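# Push the wooden box's drawer shut, box left upright

## Task

Close the drawer of the small wooden box so it stays shut without the robot holding it, keep the box standing upright on the table, then release everything and move the hands away.

## Robot and tools

Robot: two arms, left_arm and right_arm, facing each other across a table. Each carries an identical five-finger right hand, so hand axes and numbers mean the same on both arms. One reference image (FIVE-FINGER HAND page 1) comes with the scene; show_instructions displays it again.

World frame: origin on the table top halfway between the two arm bases, table surface at z = 0, +z up. left_arm's base sits on the +y side. The names left and right do not refer to image sides. Result lines give each hand point's position in metres, orientation as a wxyz quaternion, and linear (m/s) and angular (rad/s) velocities, all in this frame. Printed positions can be off, more so at long reach.

Hand point: a spot fixed to the palm, 0.05 m in front of it, where index pad and thumb tip meet in a pinch. Its axes: +z runs along the straightened fingers (fingertips 0.06-0.07 m beyond it), +y points out of the palm, +x crosses the palm away from the thumb toward the little finger. Across the palm the hand extends 0.08 m on the little-finger side and 0.02 m (thumb tucked in front) up to 0.09 m on the thumb side. A wrist bracket on the little-finger side sticks out 0.03 m past the point along +y and 0.11 m across; it can collide.

A row is 28 numbers, each in [-1, 1], always one list covering both arms, even if one arm stays still. Order: left_arm dx, dy, dz, rx, ry, rz, then left_gripper little, ring, middle, index, thumb_bend, thumb_turn, force_limit, speed; then the same 14 for right_arm and right_gripper. dx..rz are an offset, not a pose: measured in the hand point's own axes from its pose in the latest result that displayed it (or, before any such result and in later calls within one reply, from where it stands when the action begins). Scale: 1.0 = 0.6 m for dx, dy, dz and 180 degrees for rx, ry, rz, which together form one rotation vector. All zeros therefore pulls the hand back to that reference pose; it is not a hold. Each step the commanded pose is clipped to within 100 mm and 16 degrees of the measured one.

Hand numbers are targets, not offsets. little, ring, middle, index, thumb_bend: +1 straight/open, -1 fully curled. thumb_turn: +1 beside the palm, -1 in front of it. A pinch is roughly index -0.22, thumb_bend -0.75, thumb_turn -0.57. force_limit maps -1..+1 to about 0..10 N at the fingertip (0..15 N for thumb motors) and only stops closing. speed maps -1..+1 to near zero..full (full travel in 0.6 s); use -0.9 or less for gentle closing. There is no 'no change' value: to keep a hand as is, resend its last eight numbers, or before any row its hand_measured six plus hand_force_limit and hand_speed.

Tools:
execute_actions {actions, pictures}: actions is an empty list (just read state), one action {rows, steps} with 1-15 rows and up to 15 steps of 1/30 s (default 15; last row repeats), or one wait {steps} up to 300 counted from the previous result, including reply time. pictures toggles images.
move {target, speed, stop_force}: target is one 28-number row, offsets as above. Each hand point goes in a straight line toward its pose; paths end together within 0.5-10 s. speed in m/s, 0.002-0.5, default 0.25 (turning up to twice that in rad/s). stop_force in N, 9-40, one value for both arms: an arm's path halts when its wrist sensor feels that much extra push against its motion; it then backs off 2 steps and holds. Not usable in the first 0.2 s, unreliable if the hand rotates, and omit it when pulling away from something you press on. The result adds a move: line (done, off_target, moving, held, contact, fault) plus limits (paced = pose clipped, held = steps blocked) and each hand point's distance from its pose.
wait {seconds 0-10}: lets time pass with nothing new sent.
zoom_image {camera, region [x0,y0,x1,y1]}: close-up, at most 504x504 px, of cam_high, cam_low (672x504) or cam_left_wrist, cam_right_wrist (616x616).
show_instructions {}: shows reference images.
finished_scene {scene}: ends and grades the scene; irreversible.

Results: pose and velocity lines, joint positions and torques (noisy, offset), Wrist force/torque in the hand's own axes (offset up to ~4 N, noise ~2.4 N, saturate ~50 N; pushing against a surface reads force back into the arm), hand_measured, hand_stopped_by (moving, target, force, stalled, fault), hand_load_n (positive pushes finger open), Hand target lines, HELD marks, pose unreachable notes, MOTOR HOT or fault lines.

Suggested order: look, locate box and drawer front in the cameras, bring one hand in front of the open drawer at its height, push along the closing direction slowly using stop_force, confirm the drawer is flush and the box upright, withdraw without stop_force, then finish.

Avoid: knocking the box over or off the table, sliding the whole box instead of the drawer, fast impacts, and commanding past a firm contact (arms are stiff; contact torque at load limits, wrist 24.9 N m and others 133 N m, or 150 N outside force causes a 10 s fault stop). Never let the arms hit or press on each other. Holding loads heats motors; 85 °C triggers braking.

Each tool is called after "Emit:" by a JSON object that holds its "api" and its "payload".

Reference images:

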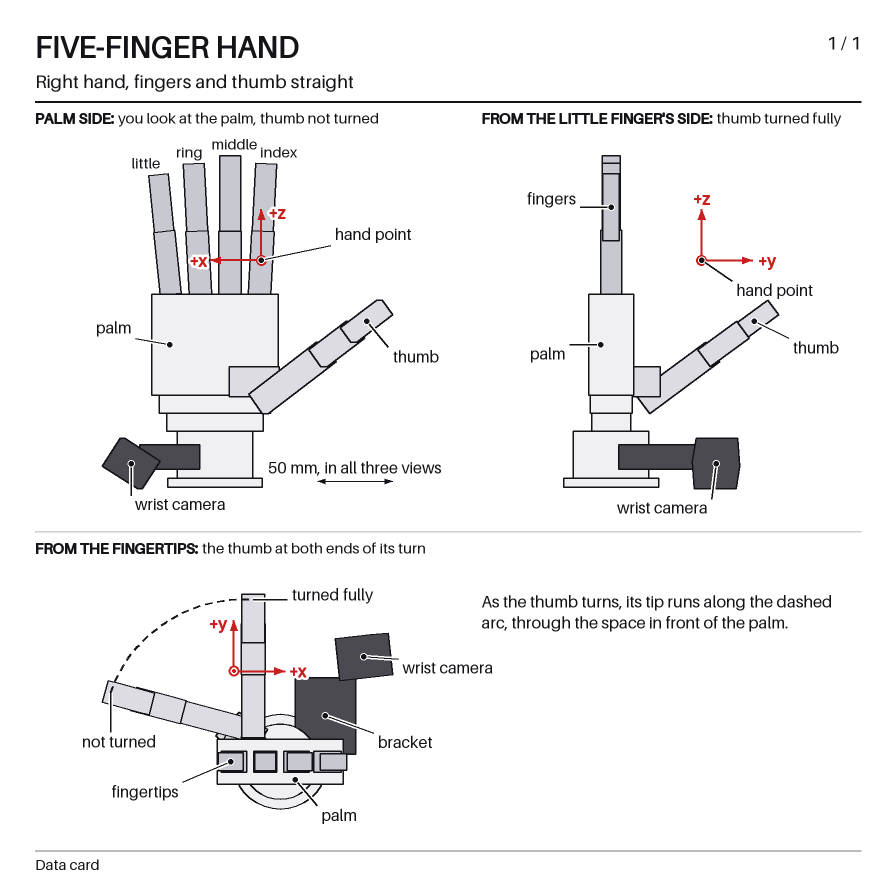

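## Session

Emit:
{"api": "execute_actions", "payload": {"actions": []}}

Scene clock: 0.00 s of 4800.00 s.
left_arm: end_effector_position=(+0.3269, +0.5198, +0.4774) hand_measured=(+1.000, +1.000, +1.000, +1.000, +1.000, +1.000) hand_load_n=(+0.0, +0.0, +0.0, +0.0, +0.0, +0.0) hand_stopped_by=(target, target, target, target, target, target) hand_force_limit=0.00 hand_speed=-0.80 end_effector_quat_wxyz=(-0.016, +0.355, +0.935, +0.020) end_effector_velocity=(-0.000, -0.000, +0.000) end_effector_angular_velocity=(+0.001, +0.001, -0.001) | right_arm: end_effector_position=(+0.1165, -0.2592, +0.4846) hand_measured=(+1.000, +1.000, +1.000, +1.000, +1.000, +1.000) hand_load_n=(+0.0, +0.0, +0.0, +0.0, +0.0, +0.0) hand_stopped_by=(target, target, target, target, target, target) hand_force_limit=0.00 hand_speed=-0.80 end_effector_quat_wxyz=(+0.001, -0.342, +0.940, -0.001) end_effector_velocity=(+0.000, +0.000, -0.000) end_effector_angular_velocity=(+0.000, -0.001, +0.000)
Joint positions: left_arm=[ 0.561 -1.694  1.335  1.979  1.558 -1.858] | right_arm=[-1.191 -1.733  1.332  1.971  1.572 -1.87 ]
Joint velocities: left_arm=[-0.001 -0.    -0.     0.001  0.    -0.   ] | right_arm=[ 0.    -0.     0.    -0.001  0.    -0.   ]
Joint torques (N m, as the arm reports them, + toward a larger angle): no reading
Motor temperatures (°C, as the motors report them): left_arm=[22 23 22 27 25 23] | right_arm=[20 21 21 29 31 25]
Wrist force (N, on the end effector, along its own x y z axes, offset not removed): no reading
Wrist torque (N m, same axes, about the end effector's origin, offset not removed): no reading
Hand target (left_arm): +0.327, +0.520, +0.477; -0.016, +0.355, +0.935, +0.020
Hand target (right_arm): +0.117, -0.259, +0.485; +0.001, -0.342, +0.940, -0.001

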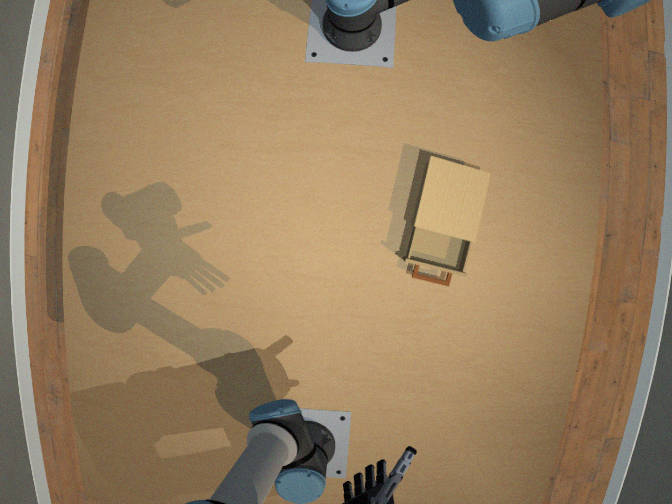

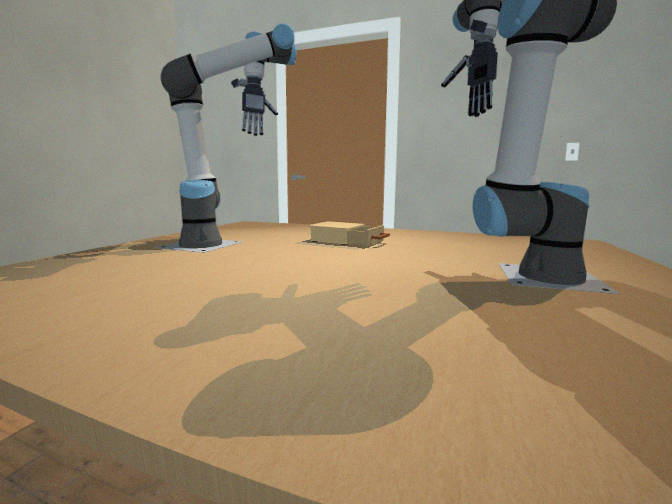

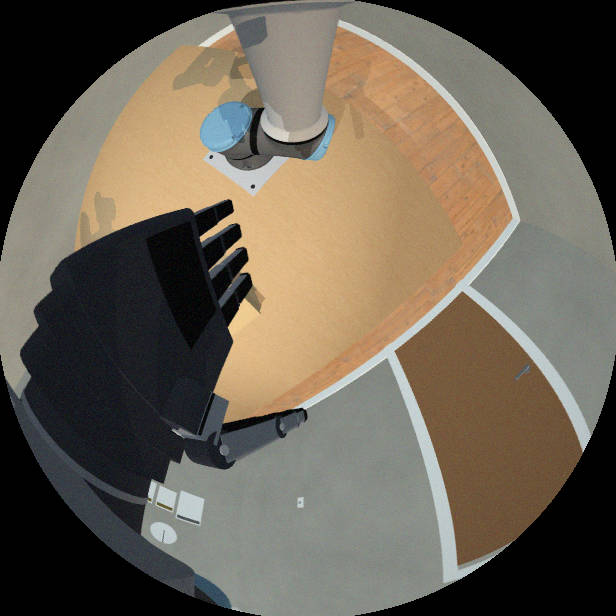

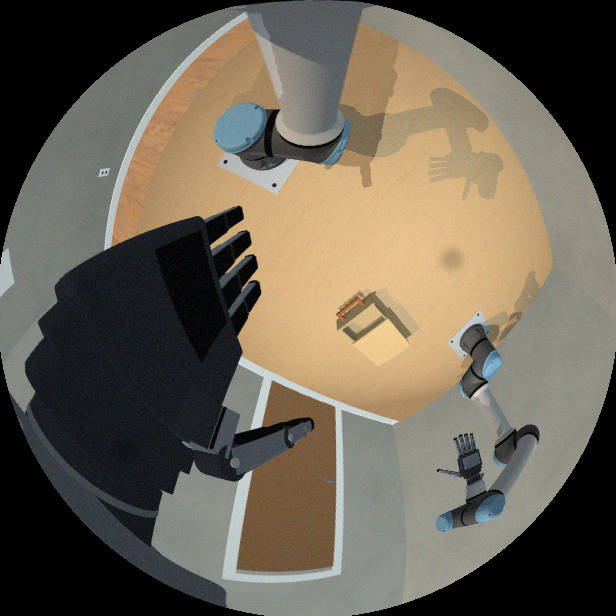

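Emit:
{"api": "zoom_image", "payload": {"camera": "cam_high", "region": [370, 130, 530, 300]}}

Emit:
{"api": "zoom_image", "payload": {"camera": "cam_low", "region": [290, 200, 410, 260]}}

Region (370, 130, 530, 300) of cam_high's 672x504 image, scaled by 2.965, with more detail than that image has; it fills the left 474 columns of this view, and the rest is white.

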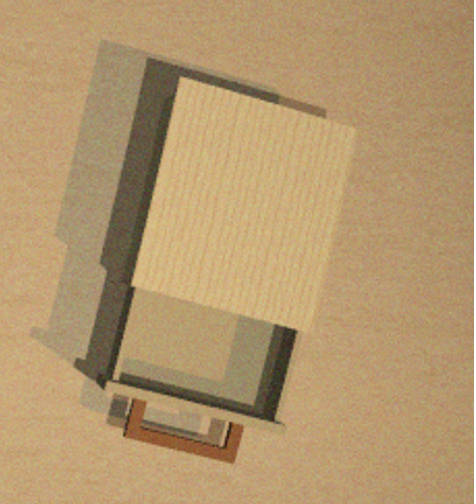

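Region (290, 200, 410, 260) of cam_low's 672x504 image, scaled by 4.200, with more detail than that image has.

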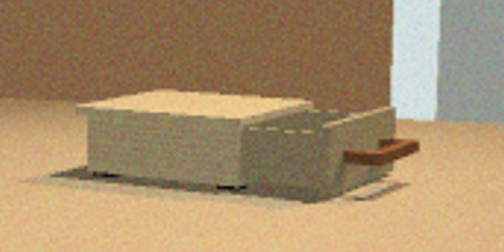

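Emit:
{"api": "move", "payload": {"target": [-0.322,-0.277,0.608,0,0,-0.177,1,1,1,1,1,1,0,-0.8,-0.438,0.052,0.65,0,0,0.276,1,1,1,1,1,1,0,-0.8], "speed": 0.3}}

Scene clock: 24.43 s of 4800.00 s.
left_arm: end_effector_position=(+0.3560, +0.2858, +0.1006) hand_measured=(+1.000, +1.000, +1.000, +1.000, +1.000, +1.000) hand_load_n=(-0.5, -2.0, +0.0, +0.0, +0.0, +0.0) hand_stopped_by=(target, target, target, target, target, target) hand_force_limit=0.00 hand_speed=-0.80 end_effector_quat_wxyz=(-0.009, +0.085, +0.996, +0.024) end_effector_velocity=(+0.000, -0.001, -0.001) end_effector_angular_velocity=(+0.001, -0.000, +0.003) | right_arm: end_effector_position=(+0.2986, -0.0670, +0.0949) hand_measured=(+1.000, +1.000, +1.000, +1.000, +1.000, +1.000) hand_load_n=(+0.0, +0.0, +0.0, +0.0, +0.0, +0.0) hand_stopped_by=(target, target, target, target, target, target) hand_force_limit=0.00 hand_speed=-0.80 end_effector_quat_wxyz=(+0.001, +0.085, +0.996, -0.001) end_effector_velocity=(+0.001, +0.002, -0.001) end_effector_angular_velocity=(+0.000, -0.001, -0.002)
Joint positions: left_arm=[ 0.352 -1.067  1.576  1.112  1.568 -2.623] | right_arm=[-0.865 -1.054  1.551  1.074  1.573 -0.676]
Joint velocities: left_arm=[-0.     0.005 -0.003 -0.001 -0.    -0.003] | right_arm=[ 0.002  0.004 -0.005 -0.     0.001  0.004]
Joint torques (N m, as the arm reports them, + toward a larger angle): left_arm=[-11.16 -28.76 -23.79  -0.58  -2.47  -1.96] | right_arm=[ 11.33 -30.64 -26.1    0.13   2.09   2.3 ]
Motor temperatures (°C, as the motors report them): left_arm=[22 23 22 27 25 23] | right_arm=[20 21 21 29 31 25]
Wrist force (N, on the end effector, along its own x y z axes, offset not removed): left_arm=[0.1 4.7 -1.3] | right_arm=[2.4 2.3 -2.8]
Wrist torque (N m, same axes, about the end effector's origin, offset not removed): left_arm=[0.18 0.10 0.24] | right_arm=[0.46 -0.35 0.31]
Hand target (left_arm): +0.356, +0.286, +0.100; -0.009, +0.085, +0.996, +0.024
Hand target (right_arm): +0.299, -0.067, +0.095; +0.001, +0.085, +0.996, -0.001
Off the commanded pose (left_arm): 0.001 m, 0 deg.
Off the commanded pose (right_arm): 0.000 m, 0 deg.
After step 90, 19.17 s passed at rest.
move: done
camera_calibration (this result's frames):
cam_left_wrist: T_world_to_cam=[[0.256083, 0.966304, 0.0260268, -0.367942], [0.828819, -0.233345, 0.508537, -0.277567], [0.497475, -0.108656, -0.860647, 0.0662604], [0, 0, 0, 1]] pos_world=[0.291314, 0.297974, 0.207756]
cam_right_wrist: T_world_to_cam=[[0.279482, 0.957099, -0.0764887, -0.00565723], [0.834788, -0.202862, 0.511836, -0.30514], [0.474362, -0.206901, -0.855671, 0.0509532], [0, 0, 0, 1]] pos_world=[0.232138, -0.0459445, 0.199348]

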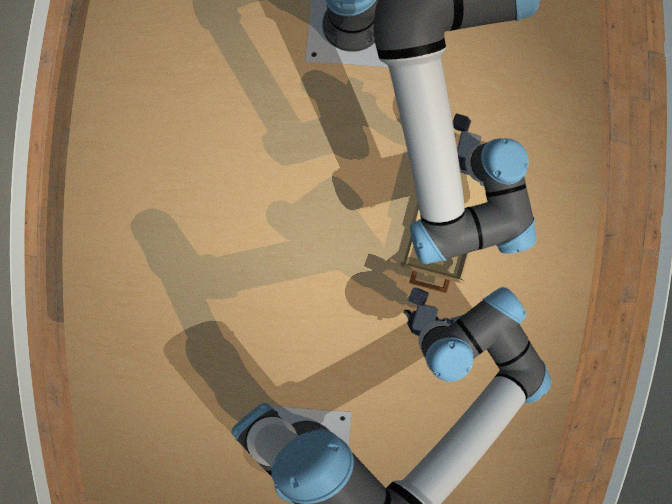

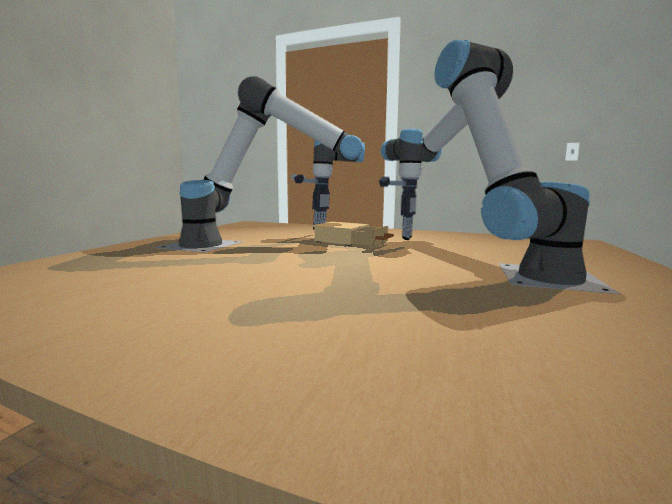

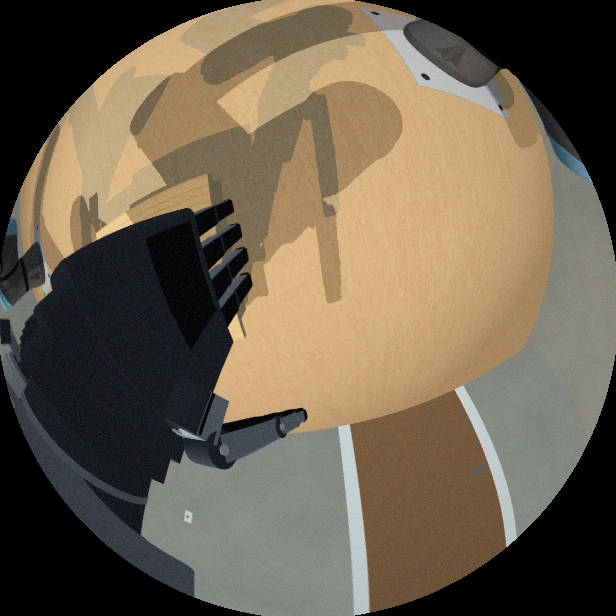

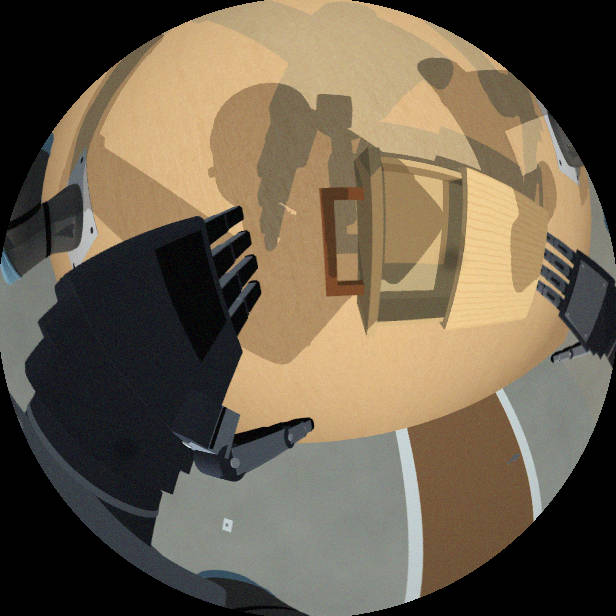

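Emit:
{"api": "move", "payload": {"target": [0,0.04,0.07,0.17,0,0,1,1,1,1,1,1,0,-0.8,0,0.06,0.015,0,0,0,1,1,1,1,1,1,0,-0.8], "speed": 0.15}}

Emit:
{"api": "zoom_image", "payload": {"camera": "cam_low", "region": [270, 130, 450, 260]}}

Scene clock: 36.53 s of 4800.00 s.
left_arm: end_effector_position=(+0.3593, +0.3114, +0.0598) hand_measured=(+1.000, +1.000, +1.000, +1.000, +1.000, +1.000) hand_load_n=(+0.0, +0.0, +0.0, +0.0, +0.0, +0.0) hand_stopped_by=(target, target, target, target, target, target) hand_force_limit=0.00 hand_speed=-0.80 end_effector_quat_wxyz=(-0.031, +0.079, +0.967, -0.239) end_effector_velocity=(+0.000, +0.001, -0.001) end_effector_angular_velocity=(-0.013, +0.002, -0.001) | right_arm: end_effector_position=(+0.3047, -0.0317, +0.0859) hand_measured=(+1.000, +1.000, +1.000, +1.000, +1.000, +1.000) hand_load_n=(+0.0, +0.0, +0.0, +0.0, +0.0, +0.0) hand_stopped_by=(target, target, target, target, target, target) hand_force_limit=0.00 hand_speed=-0.80 end_effector_quat_wxyz=(+0.001, +0.085, +0.996, -0.001) end_effector_velocity=(-0.001, +0.001, -0.001) end_effector_angular_velocity=(-0.001, +0.002, +0.002)
Joint positions: left_arm=[ 0.591 -1.28   1.893  0.604  1.913 -2.451] | right_arm=[-0.819 -0.972  1.441  1.101  1.573 -0.63 ]
Joint velocities: left_arm=[ 0.008 -0.003  0.007 -0.012  0.012  0.006] | right_arm=[ 0.002  0.003 -0.002  0.001 -0.     0.   ]
Joint torques (N m, as the arm reports them, + toward a larger angle): left_arm=[  7.98 -37.74  -4.4    0.27   2.99   1.28] | right_arm=[ 11.   -32.57 -24.56   4.03  -1.93   2.11]
Motor temperatures (°C, as the motors report them): left_arm=[22 23 22 27 25 23] | right_arm=[20 21 21 29 31 25]
Wrist force (N, on the end effector, along its own x y z axes, offset not removed): left_arm=[1.0 0.8 0.2] | right_arm=[1.4 1.6 -1.8]
Wrist torque (N m, same axes, about the end effector's origin, offset not removed): left_arm=[0.29 -0.26 -0.05] | right_arm=[0.41 -0.23 0.07]
Hand target (left_arm): +0.359, +0.311, +0.060; -0.031, +0.079, +0.967, -0.240
Hand target (right_arm): +0.305, -0.032, +0.086; +0.001, +0.085, +0.996, -0.001
Off the commanded pose (left_arm): 0.000 m, 0 deg.
Off the commanded pose (right_arm): 0.000 m, 0 deg.
After step 90, 6.87 s passed at rest.
move: done
camera_calibration (this result's frames):
cam_left_wrist: T_world_to_cam=[[0.224073, 0.846273, -0.483336, -0.313109], [0.875239, 0.0433957, 0.48174, -0.354905], [0.428659, -0.530979, -0.730967, 0.180794], [0, 0, 0, 1]] pos_world=[0.303287, 0.376375, 0.15179]
cam_right_wrist: T_world_to_cam=[[0.279484, 0.957096, -0.0765194, -0.0418954], [0.834773, -0.202841, 0.511869, -0.298393], [0.474387, -0.206936, -0.855649, 0.0476825], [0, 0, 0, 1]] pos_world=[0.238179, -0.010561, 0.190332]

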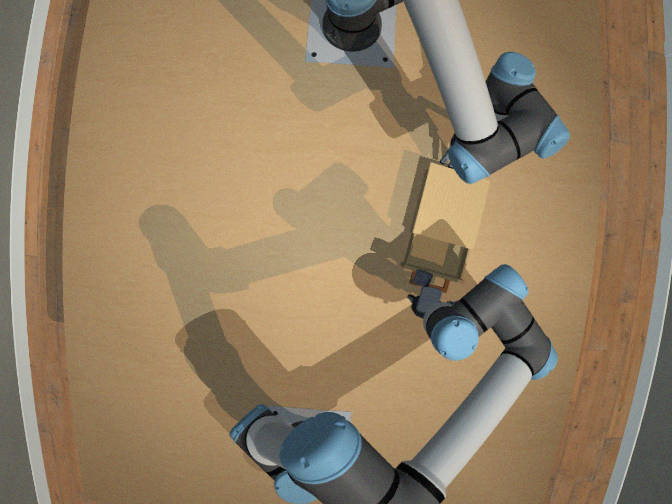

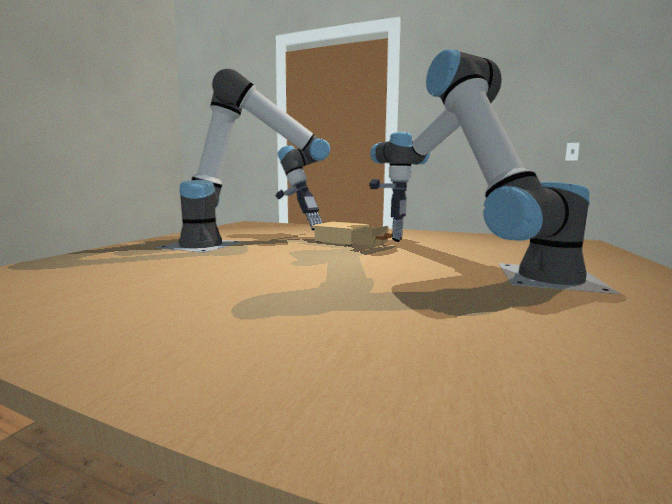

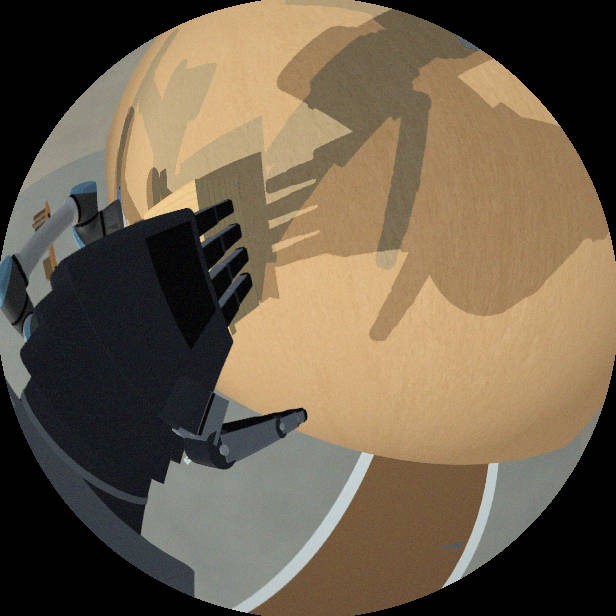

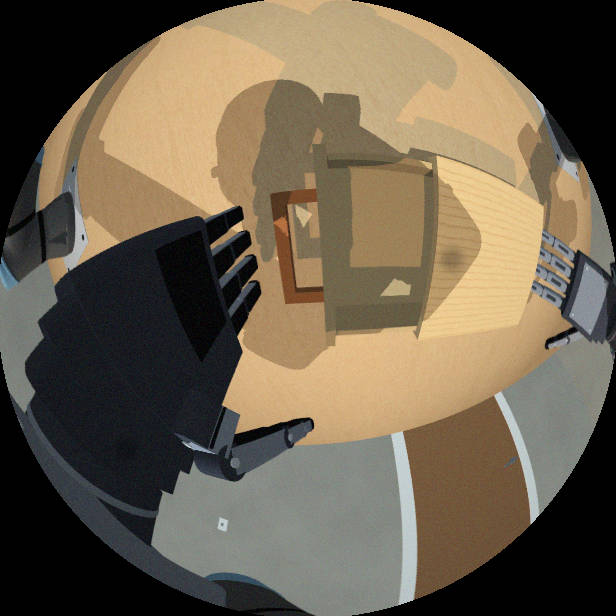

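Region (270, 130, 450, 260) of cam_low's 672x504 image, scaled by 2.800, with more detail than that image has.

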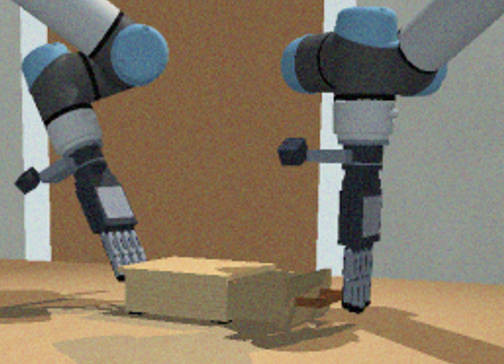

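Emit:
{"api": "move", "payload": {"target": [0,0.018,0.026,0.065,0,0,1,1,1,1,1,1,0,-0.8,0,0.16,0,0,0,0,1,1,1,1,1,1,0,-0.8], "speed": 0.04, "stop_force": 15}}

Scene clock: 43.17 s of 4800.00 s.
left_arm: end_effector_position=(+0.3593, +0.3136, +0.0411) hand_measured=(+1.000, +1.000, +1.000, +1.000, +1.000, +1.000) hand_load_n=(+0.0, +0.0, -3.5, +0.0, +0.0, +0.0) hand_stopped_by=(target, target, target, target, target, target) hand_force_limit=0.00 hand_speed=-0.80 end_effector_quat_wxyz=(-0.039, +0.076, +0.938, -0.337) end_effector_velocity=(-0.000, +0.000, -0.001) end_effector_angular_velocity=(-0.004, +0.002, +0.000) | right_arm: end_effector_position=(+0.3207, +0.0627, +0.0858) hand_measured=(+1.000, +1.000, +1.000, +1.000, +1.000, +1.000) hand_load_n=(+0.0, +0.0, +0.0, +0.5, +0.0, +0.0) hand_stopped_by=(target, target, target, target, target, target) hand_force_limit=0.00 hand_speed=-0.80 end_effector_quat_wxyz=(+0.001, +0.085, +0.996, -0.001) end_effector_velocity=(+0.000, +0.003, +0.000) end_effector_angular_velocity=(-0.000, -0.001, +0.001)
Joint positions: left_arm=[ 0.7   -1.294  1.994  0.392  2.09  -2.413] | right_arm=[-0.72  -0.758  1.065  1.263  1.573 -0.532]
Joint velocities: left_arm=[ 0.003  0.001  0.003 -0.006  0.005  0.001] | right_arm=[ 0.003  0.007 -0.013  0.006  0.001  0.002]
Joint torques (N m, as the arm reports them, + toward a larger angle): left_arm=[  1.1  -14.56  -7.95  -1.94   4.28   1.47] | right_arm=[ 13.78 -41.34 -27.75   2.94   0.44   1.87]
Motor temperatures (°C, as the motors report them): left_arm=[22 23 22 27 25 23] | right_arm=[20 21 21 29 31 25]
Wrist force (N, on the end effector, along its own x y z axes, offset not removed): left_arm=[1.4 5.9 -12.6] | right_arm=[0.6 -3.9 -3.9]
Wrist torque (N m, same axes, about the end effector's origin, offset not removed): left_arm=[0.99 0.06 0.28] | right_arm=[1.10 -0.60 0.07]
Hand target (left_arm): +0.359, +0.314, +0.041; -0.039, +0.076, +0.938, -0.337
Hand target (right_arm): +0.321, +0.063, +0.086; +0.001, +0.085, +0.996, -0.001
Off the commanded pose (left_arm): 0.000 m, 0 deg.
Off the commanded pose (right_arm): 0.000 m, 0 deg.
After step 90, 0.73 s passed at rest.
move: done
camera_calibration (this result's frames):
cam_left_wrist: T_world_to_cam=[[0.201046, 0.7331, -0.649727, -0.273457], [0.89047, 0.139631, 0.433089, -0.379567], [0.40822, -0.665634, -0.624731, 0.213545], [0, 0, 0, 1]] pos_world=[0.305797, 0.395614, 0.120122]
cam_right_wrist: T_world_to_cam=[[0.27948, 0.957099, -0.0765003, -0.136667], [0.834726, -0.202826, 0.511952, -0.292594], [0.474473, -0.206937, -0.855601, 0.0594837], [0, 0, 0, 1]] pos_world=[0.254208, 0.0837677, 0.190233]

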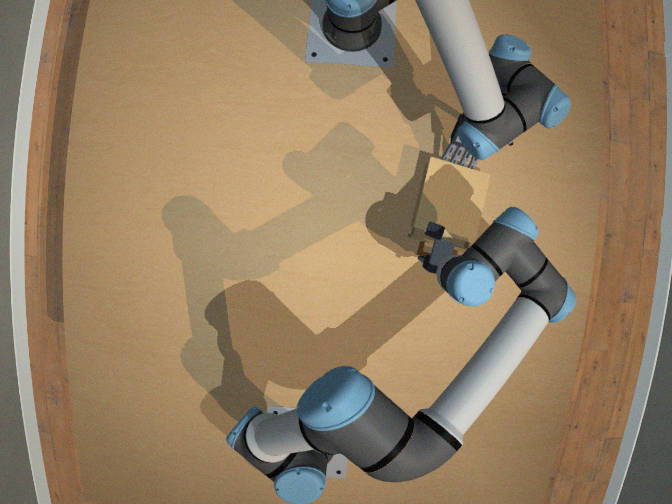

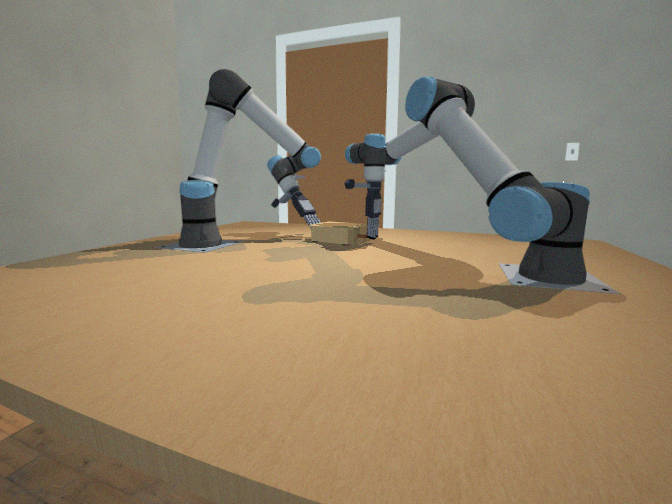

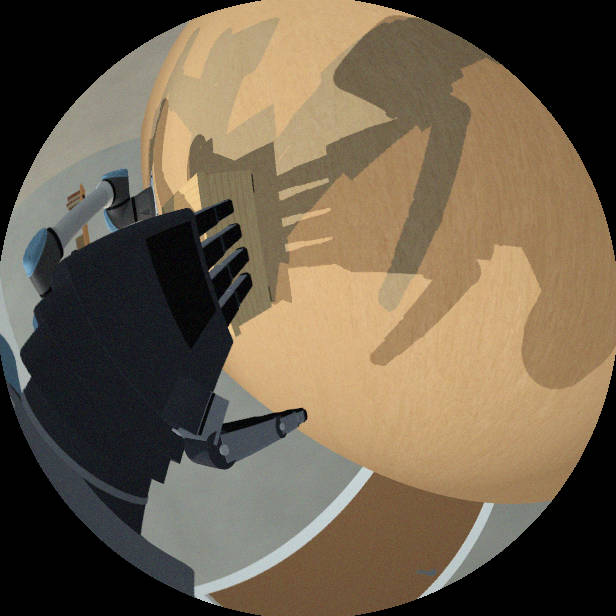

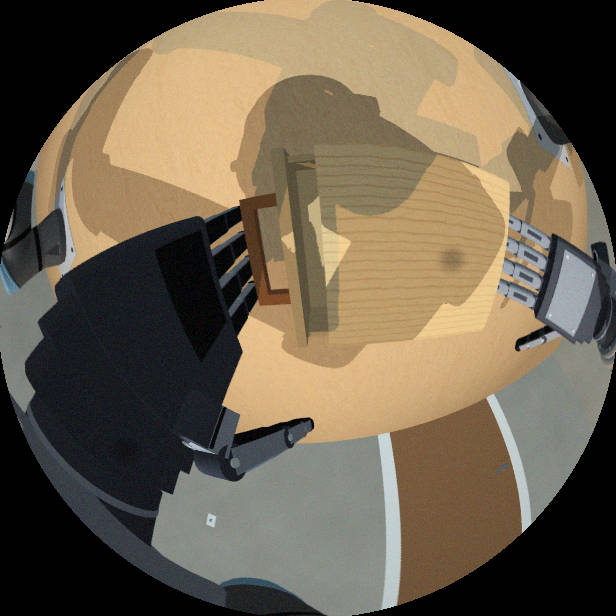

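About 2 cm left.

Emit:
{"api": "move", "payload": {"target": [0,0,0,0,0,0,1,1,1,1,1,1,0,-0.8,0,0.05,0,0,0,0,1,1,1,1,1,1,0,-0.8], "speed": 0.012, "stop_force": 14}}

Scene clock: 46.50 s of 4800.00 s.
left_arm: end_effector_position=(+0.3593, +0.3137, +0.0411) hand_measured=(+1.000, +1.000, +1.000, +1.000, +1.000, +1.000) hand_load_n=(+0.0, +0.0, -5.5, +0.0, +0.0, +0.0) hand_stopped_by=(target, target, target, target, target, target) hand_force_limit=0.00 hand_speed=-0.80 end_effector_quat_wxyz=(-0.039, +0.076, +0.938, -0.337) end_effector_velocity=(+0.000, -0.000, +0.000) end_effector_angular_velocity=(-0.000, +0.000, +0.001) | right_arm: end_effector_position=(+0.3237, +0.0813, +0.0858) hand_measured=(+1.000, +1.000, +1.000, +1.000, +1.000, +1.000) hand_load_n=(+0.0, +0.5, +1.0, +1.0, +0.0, +0.0) hand_stopped_by=(target, target, target, target, target, target) hand_force_limit=0.00 hand_speed=-0.80 end_effector_quat_wxyz=(+0.001, +0.085, +0.996, -0.000) end_effector_velocity=(-0.000, -0.002, +0.001) end_effector_angular_velocity=(+0.004, -0.003, +0.003)
Joint positions: left_arm=[ 0.7   -1.294  1.994  0.392  2.09  -2.413] | right_arm=[-0.704 -0.709  0.975  1.304  1.573 -0.516]
Joint velocities: left_arm=[ 0.    -0.001 -0.001  0.    -0.    -0.001] | right_arm=[-0.003 -0.011  0.016 -0.011 -0.    -0.005]
Joint torques (N m, as the arm reports them, + toward a larger angle): left_arm=[-15.93 -31.13 -24.48  -0.32  -1.    -1.82] | right_arm=[ -4.55 -52.25 -10.36  -4.72  -3.92  -3.11]
Motor temperatures (°C, as the motors report them): left_arm=[22 23 22 27 25 23] | right_arm=[20 21 21 29 31 25]
Wrist force (N, on the end effector, along its own x y z axes, offset not removed): left_arm=[0.2 7.2 -21.7] | right_arm=[-6.2 -23.5 -7.1]
Wrist torque (N m, same axes, about the end effector's origin, offset not removed): left_arm=[1.26 0.57 0.22] | right_arm=[1.31 -0.14 -0.59]
Hand target (left_arm): +0.359, +0.314, +0.041; -0.039, +0.076, +0.938, -0.337
Hand target (right_arm): +0.324, +0.081, +0.086; +0.001, +0.085, +0.996, -0.001
Off the commanded pose (left_arm): 0.000 m, 0 deg.
Off the commanded pose (right_arm): 0.011 m, 0 deg.
move: contact (right_arm)
camera_calibration (this result's frames):
cam_left_wrist: T_world_to_cam=[[0.201034, 0.733122, -0.649705, -0.273506], [0.890493, 0.139592, 0.433054, -0.379543], [0.408176, -0.665617, -0.624778, 0.213553], [0, 0, 0, 1]] pos_world=[0.305797, 0.39564, 0.120087]
cam_right_wrist: T_world_to_cam=[[0.2796, 0.957075, -0.0763621, -0.155407], [0.834604, -0.202962, 0.512097, -0.291325], [0.474616, -0.206914, -0.855527, 0.0618835], [0, 0, 0, 1]] pos_world=[0.257221, 0.102412, 0.190262]

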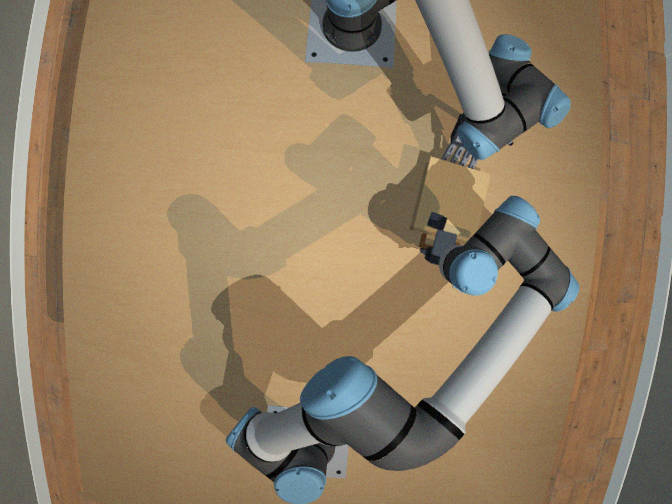

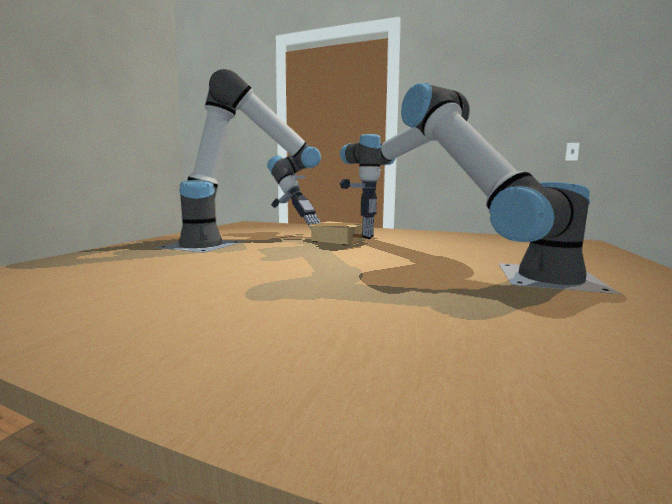

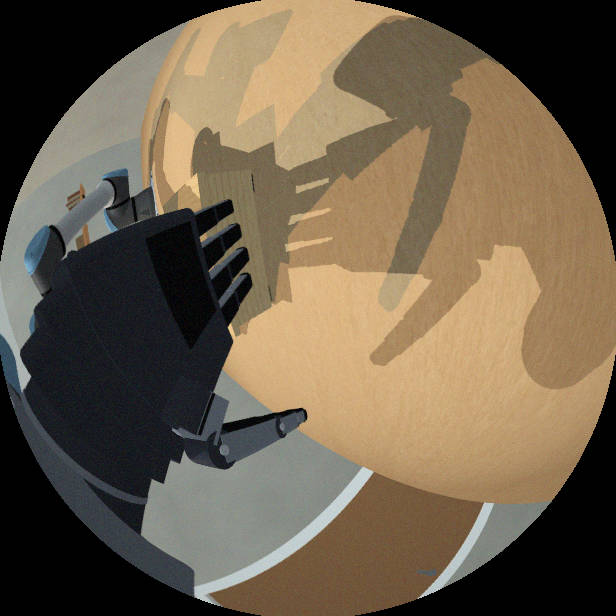

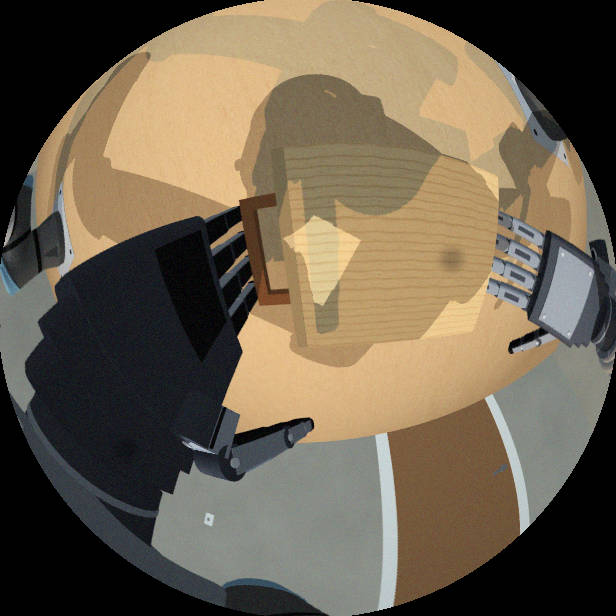

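Closed. Retreat.

Emit:
{"api": "move", "payload": {"target": [0,0.05,-0.22,0,0,0,1,1,1,1,1,1,0,-0.8,0,-0.3,-0.15,0,0,0,1,1,1,1,1,1,0,-0.8], "speed": 0.25}}

Emit:
{"api": "zoom_image", "payload": {"camera": "cam_high", "region": [370, 130, 530, 300]}}

Scene clock: 49.33 s of 4800.00 s.
left_arm: end_effector_position=(+0.3790, +0.4188, +0.1236) hand_measured=(+1.000, +1.000, +1.000, +1.000, +1.000, +1.000) hand_load_n=(+0.0, +0.0, +0.0, +0.0, +0.0, +0.0) hand_stopped_by=(target, target, target, target, target, target) hand_force_limit=0.00 hand_speed=-0.80 end_effector_quat_wxyz=(-0.039, +0.076, +0.938, -0.337) end_effector_velocity=(-0.000, +0.001, +0.001) end_effector_angular_velocity=(+0.001, +0.002, -0.001) | right_arm: end_effector_position=(+0.2933, -0.0957, +0.1758) hand_measured=(+1.000, +1.000, +1.000, +1.000, +1.000, +1.000) hand_load_n=(+0.0, +0.0, +0.0, +0.0, +0.0, +0.0) hand_stopped_by=(target, target, target, target, target, target) hand_force_limit=0.00 hand_speed=-0.80 end_effector_quat_wxyz=(+0.001, +0.085, +0.996, -0.000) end_effector_velocity=(-0.001, -0.003, +0.002) end_effector_angular_velocity=(+0.001, +0.001, -0.000)
Joint positions: left_arm=[ 0.988 -1.415  1.941  0.739  2.202 -2.096] | right_arm=[-0.907 -1.192  1.534  1.228  1.573 -0.718]
Joint velocities: left_arm=[ 0.004  0.    -0.002  0.007  0.002  0.005] | right_arm=[-0.005 -0.008  0.006  0.002 -0.001 -0.005]
Joint torques (N m, as the arm reports them, + toward a larger angle): left_arm=[  7.98 -13.54 -22.17   3.45   3.41   1.41] | right_arm=[-12.5  -38.47  -6.01   3.94  -2.1   -2.77]
Motor temperatures (°C, as the motors report them): left_arm=[22 23 22 27 25 23] | right_arm=[20 21 21 29 31 25]
Wrist force (N, on the end effector, along its own x y z axes, offset not removed): left_arm=[0.6 1.2 0.3] | right_arm=[-0.7 -0.1 -2.3]
Wrist torque (N m, same axes, about the end effector's origin, offset not removed): left_arm=[0.31 -0.23 0.00] | right_arm=[0.25 0.03 -0.09]
Hand target (left_arm): +0.379, +0.419, +0.124; -0.039, +0.076, +0.938, -0.337
Hand target (right_arm): +0.293, -0.096, +0.176; +0.001, +0.085, +0.996, -0.000
Off the commanded pose (left_arm): 0.000 m, 0 deg.
Off the commanded pose (right_arm): 0.000 m, 0 deg.
move: done
camera_calibration (this result's frames):
cam_left_wrist: T_world_to_cam=[[0.200966, 0.732882, -0.649997, -0.30078], [0.890427, 0.139933, 0.43308, -0.447654], [0.408352, -0.66581, -0.624456, 0.327016], [0, 0, 0, 1]] pos_world=[0.325512, 0.500809, 0.202571]
cam_right_wrist: T_world_to_cam=[[0.27963, 0.957073, -0.0762732, 0.0293832], [0.834644, -0.203056, 0.511993, -0.347954], [0.474527, -0.206829, -0.855597, 0.116708], [0, 0, 0, 1]] pos_world=[0.22682, -0.0746375, 0.280246]

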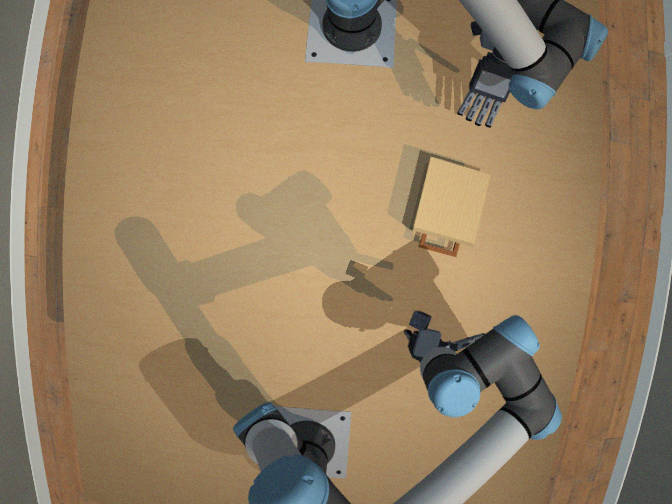

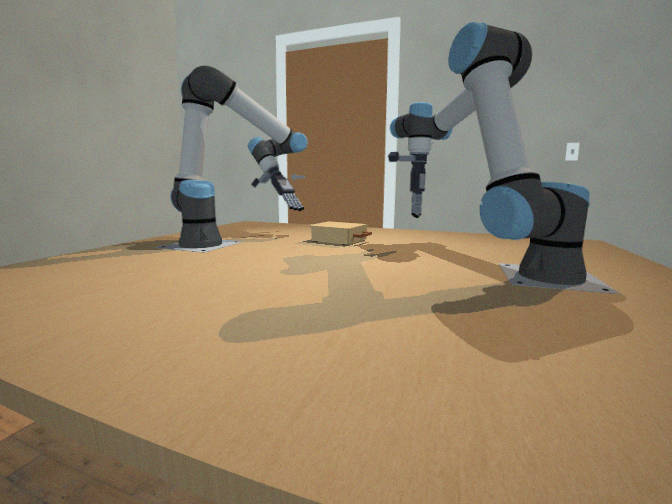

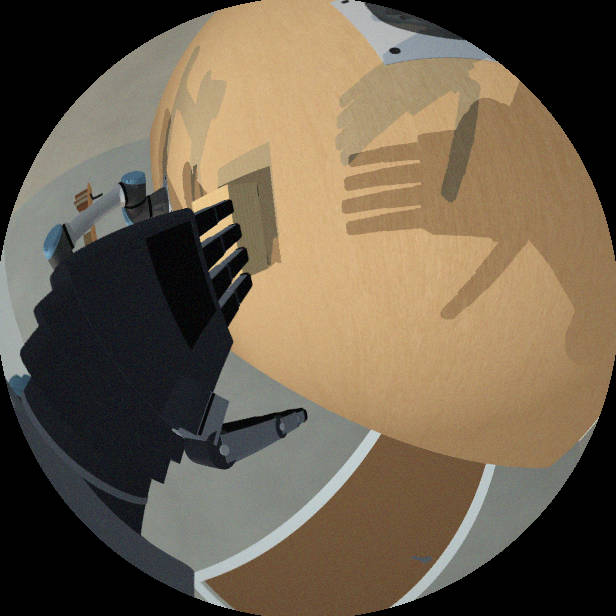

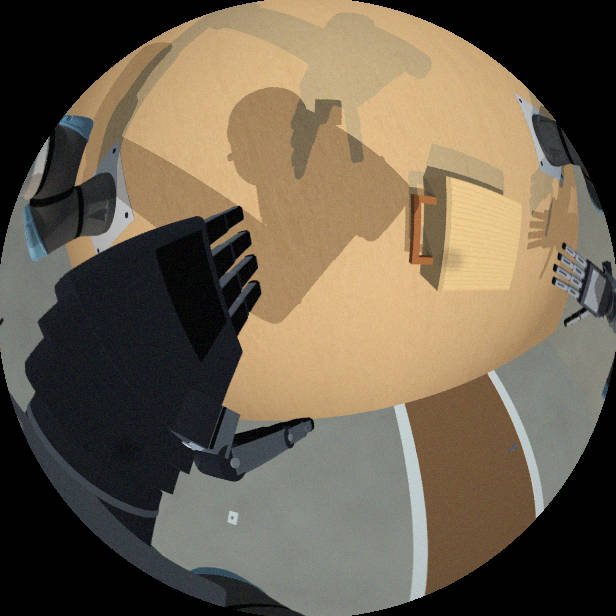

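Region (370, 130, 530, 300) of cam_high's 672x504 image, scaled by 2.965, with more detail than that image has; it fills the left 474 columns of this view, and the rest is white.

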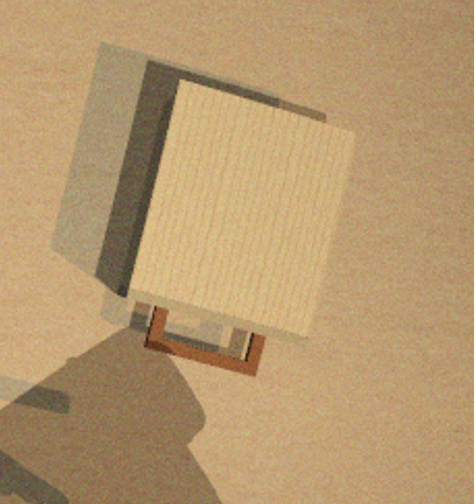

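Emit:
{"api": "finished_scene", "payload": {"scene": 1}}

The scene is finished: the task was done.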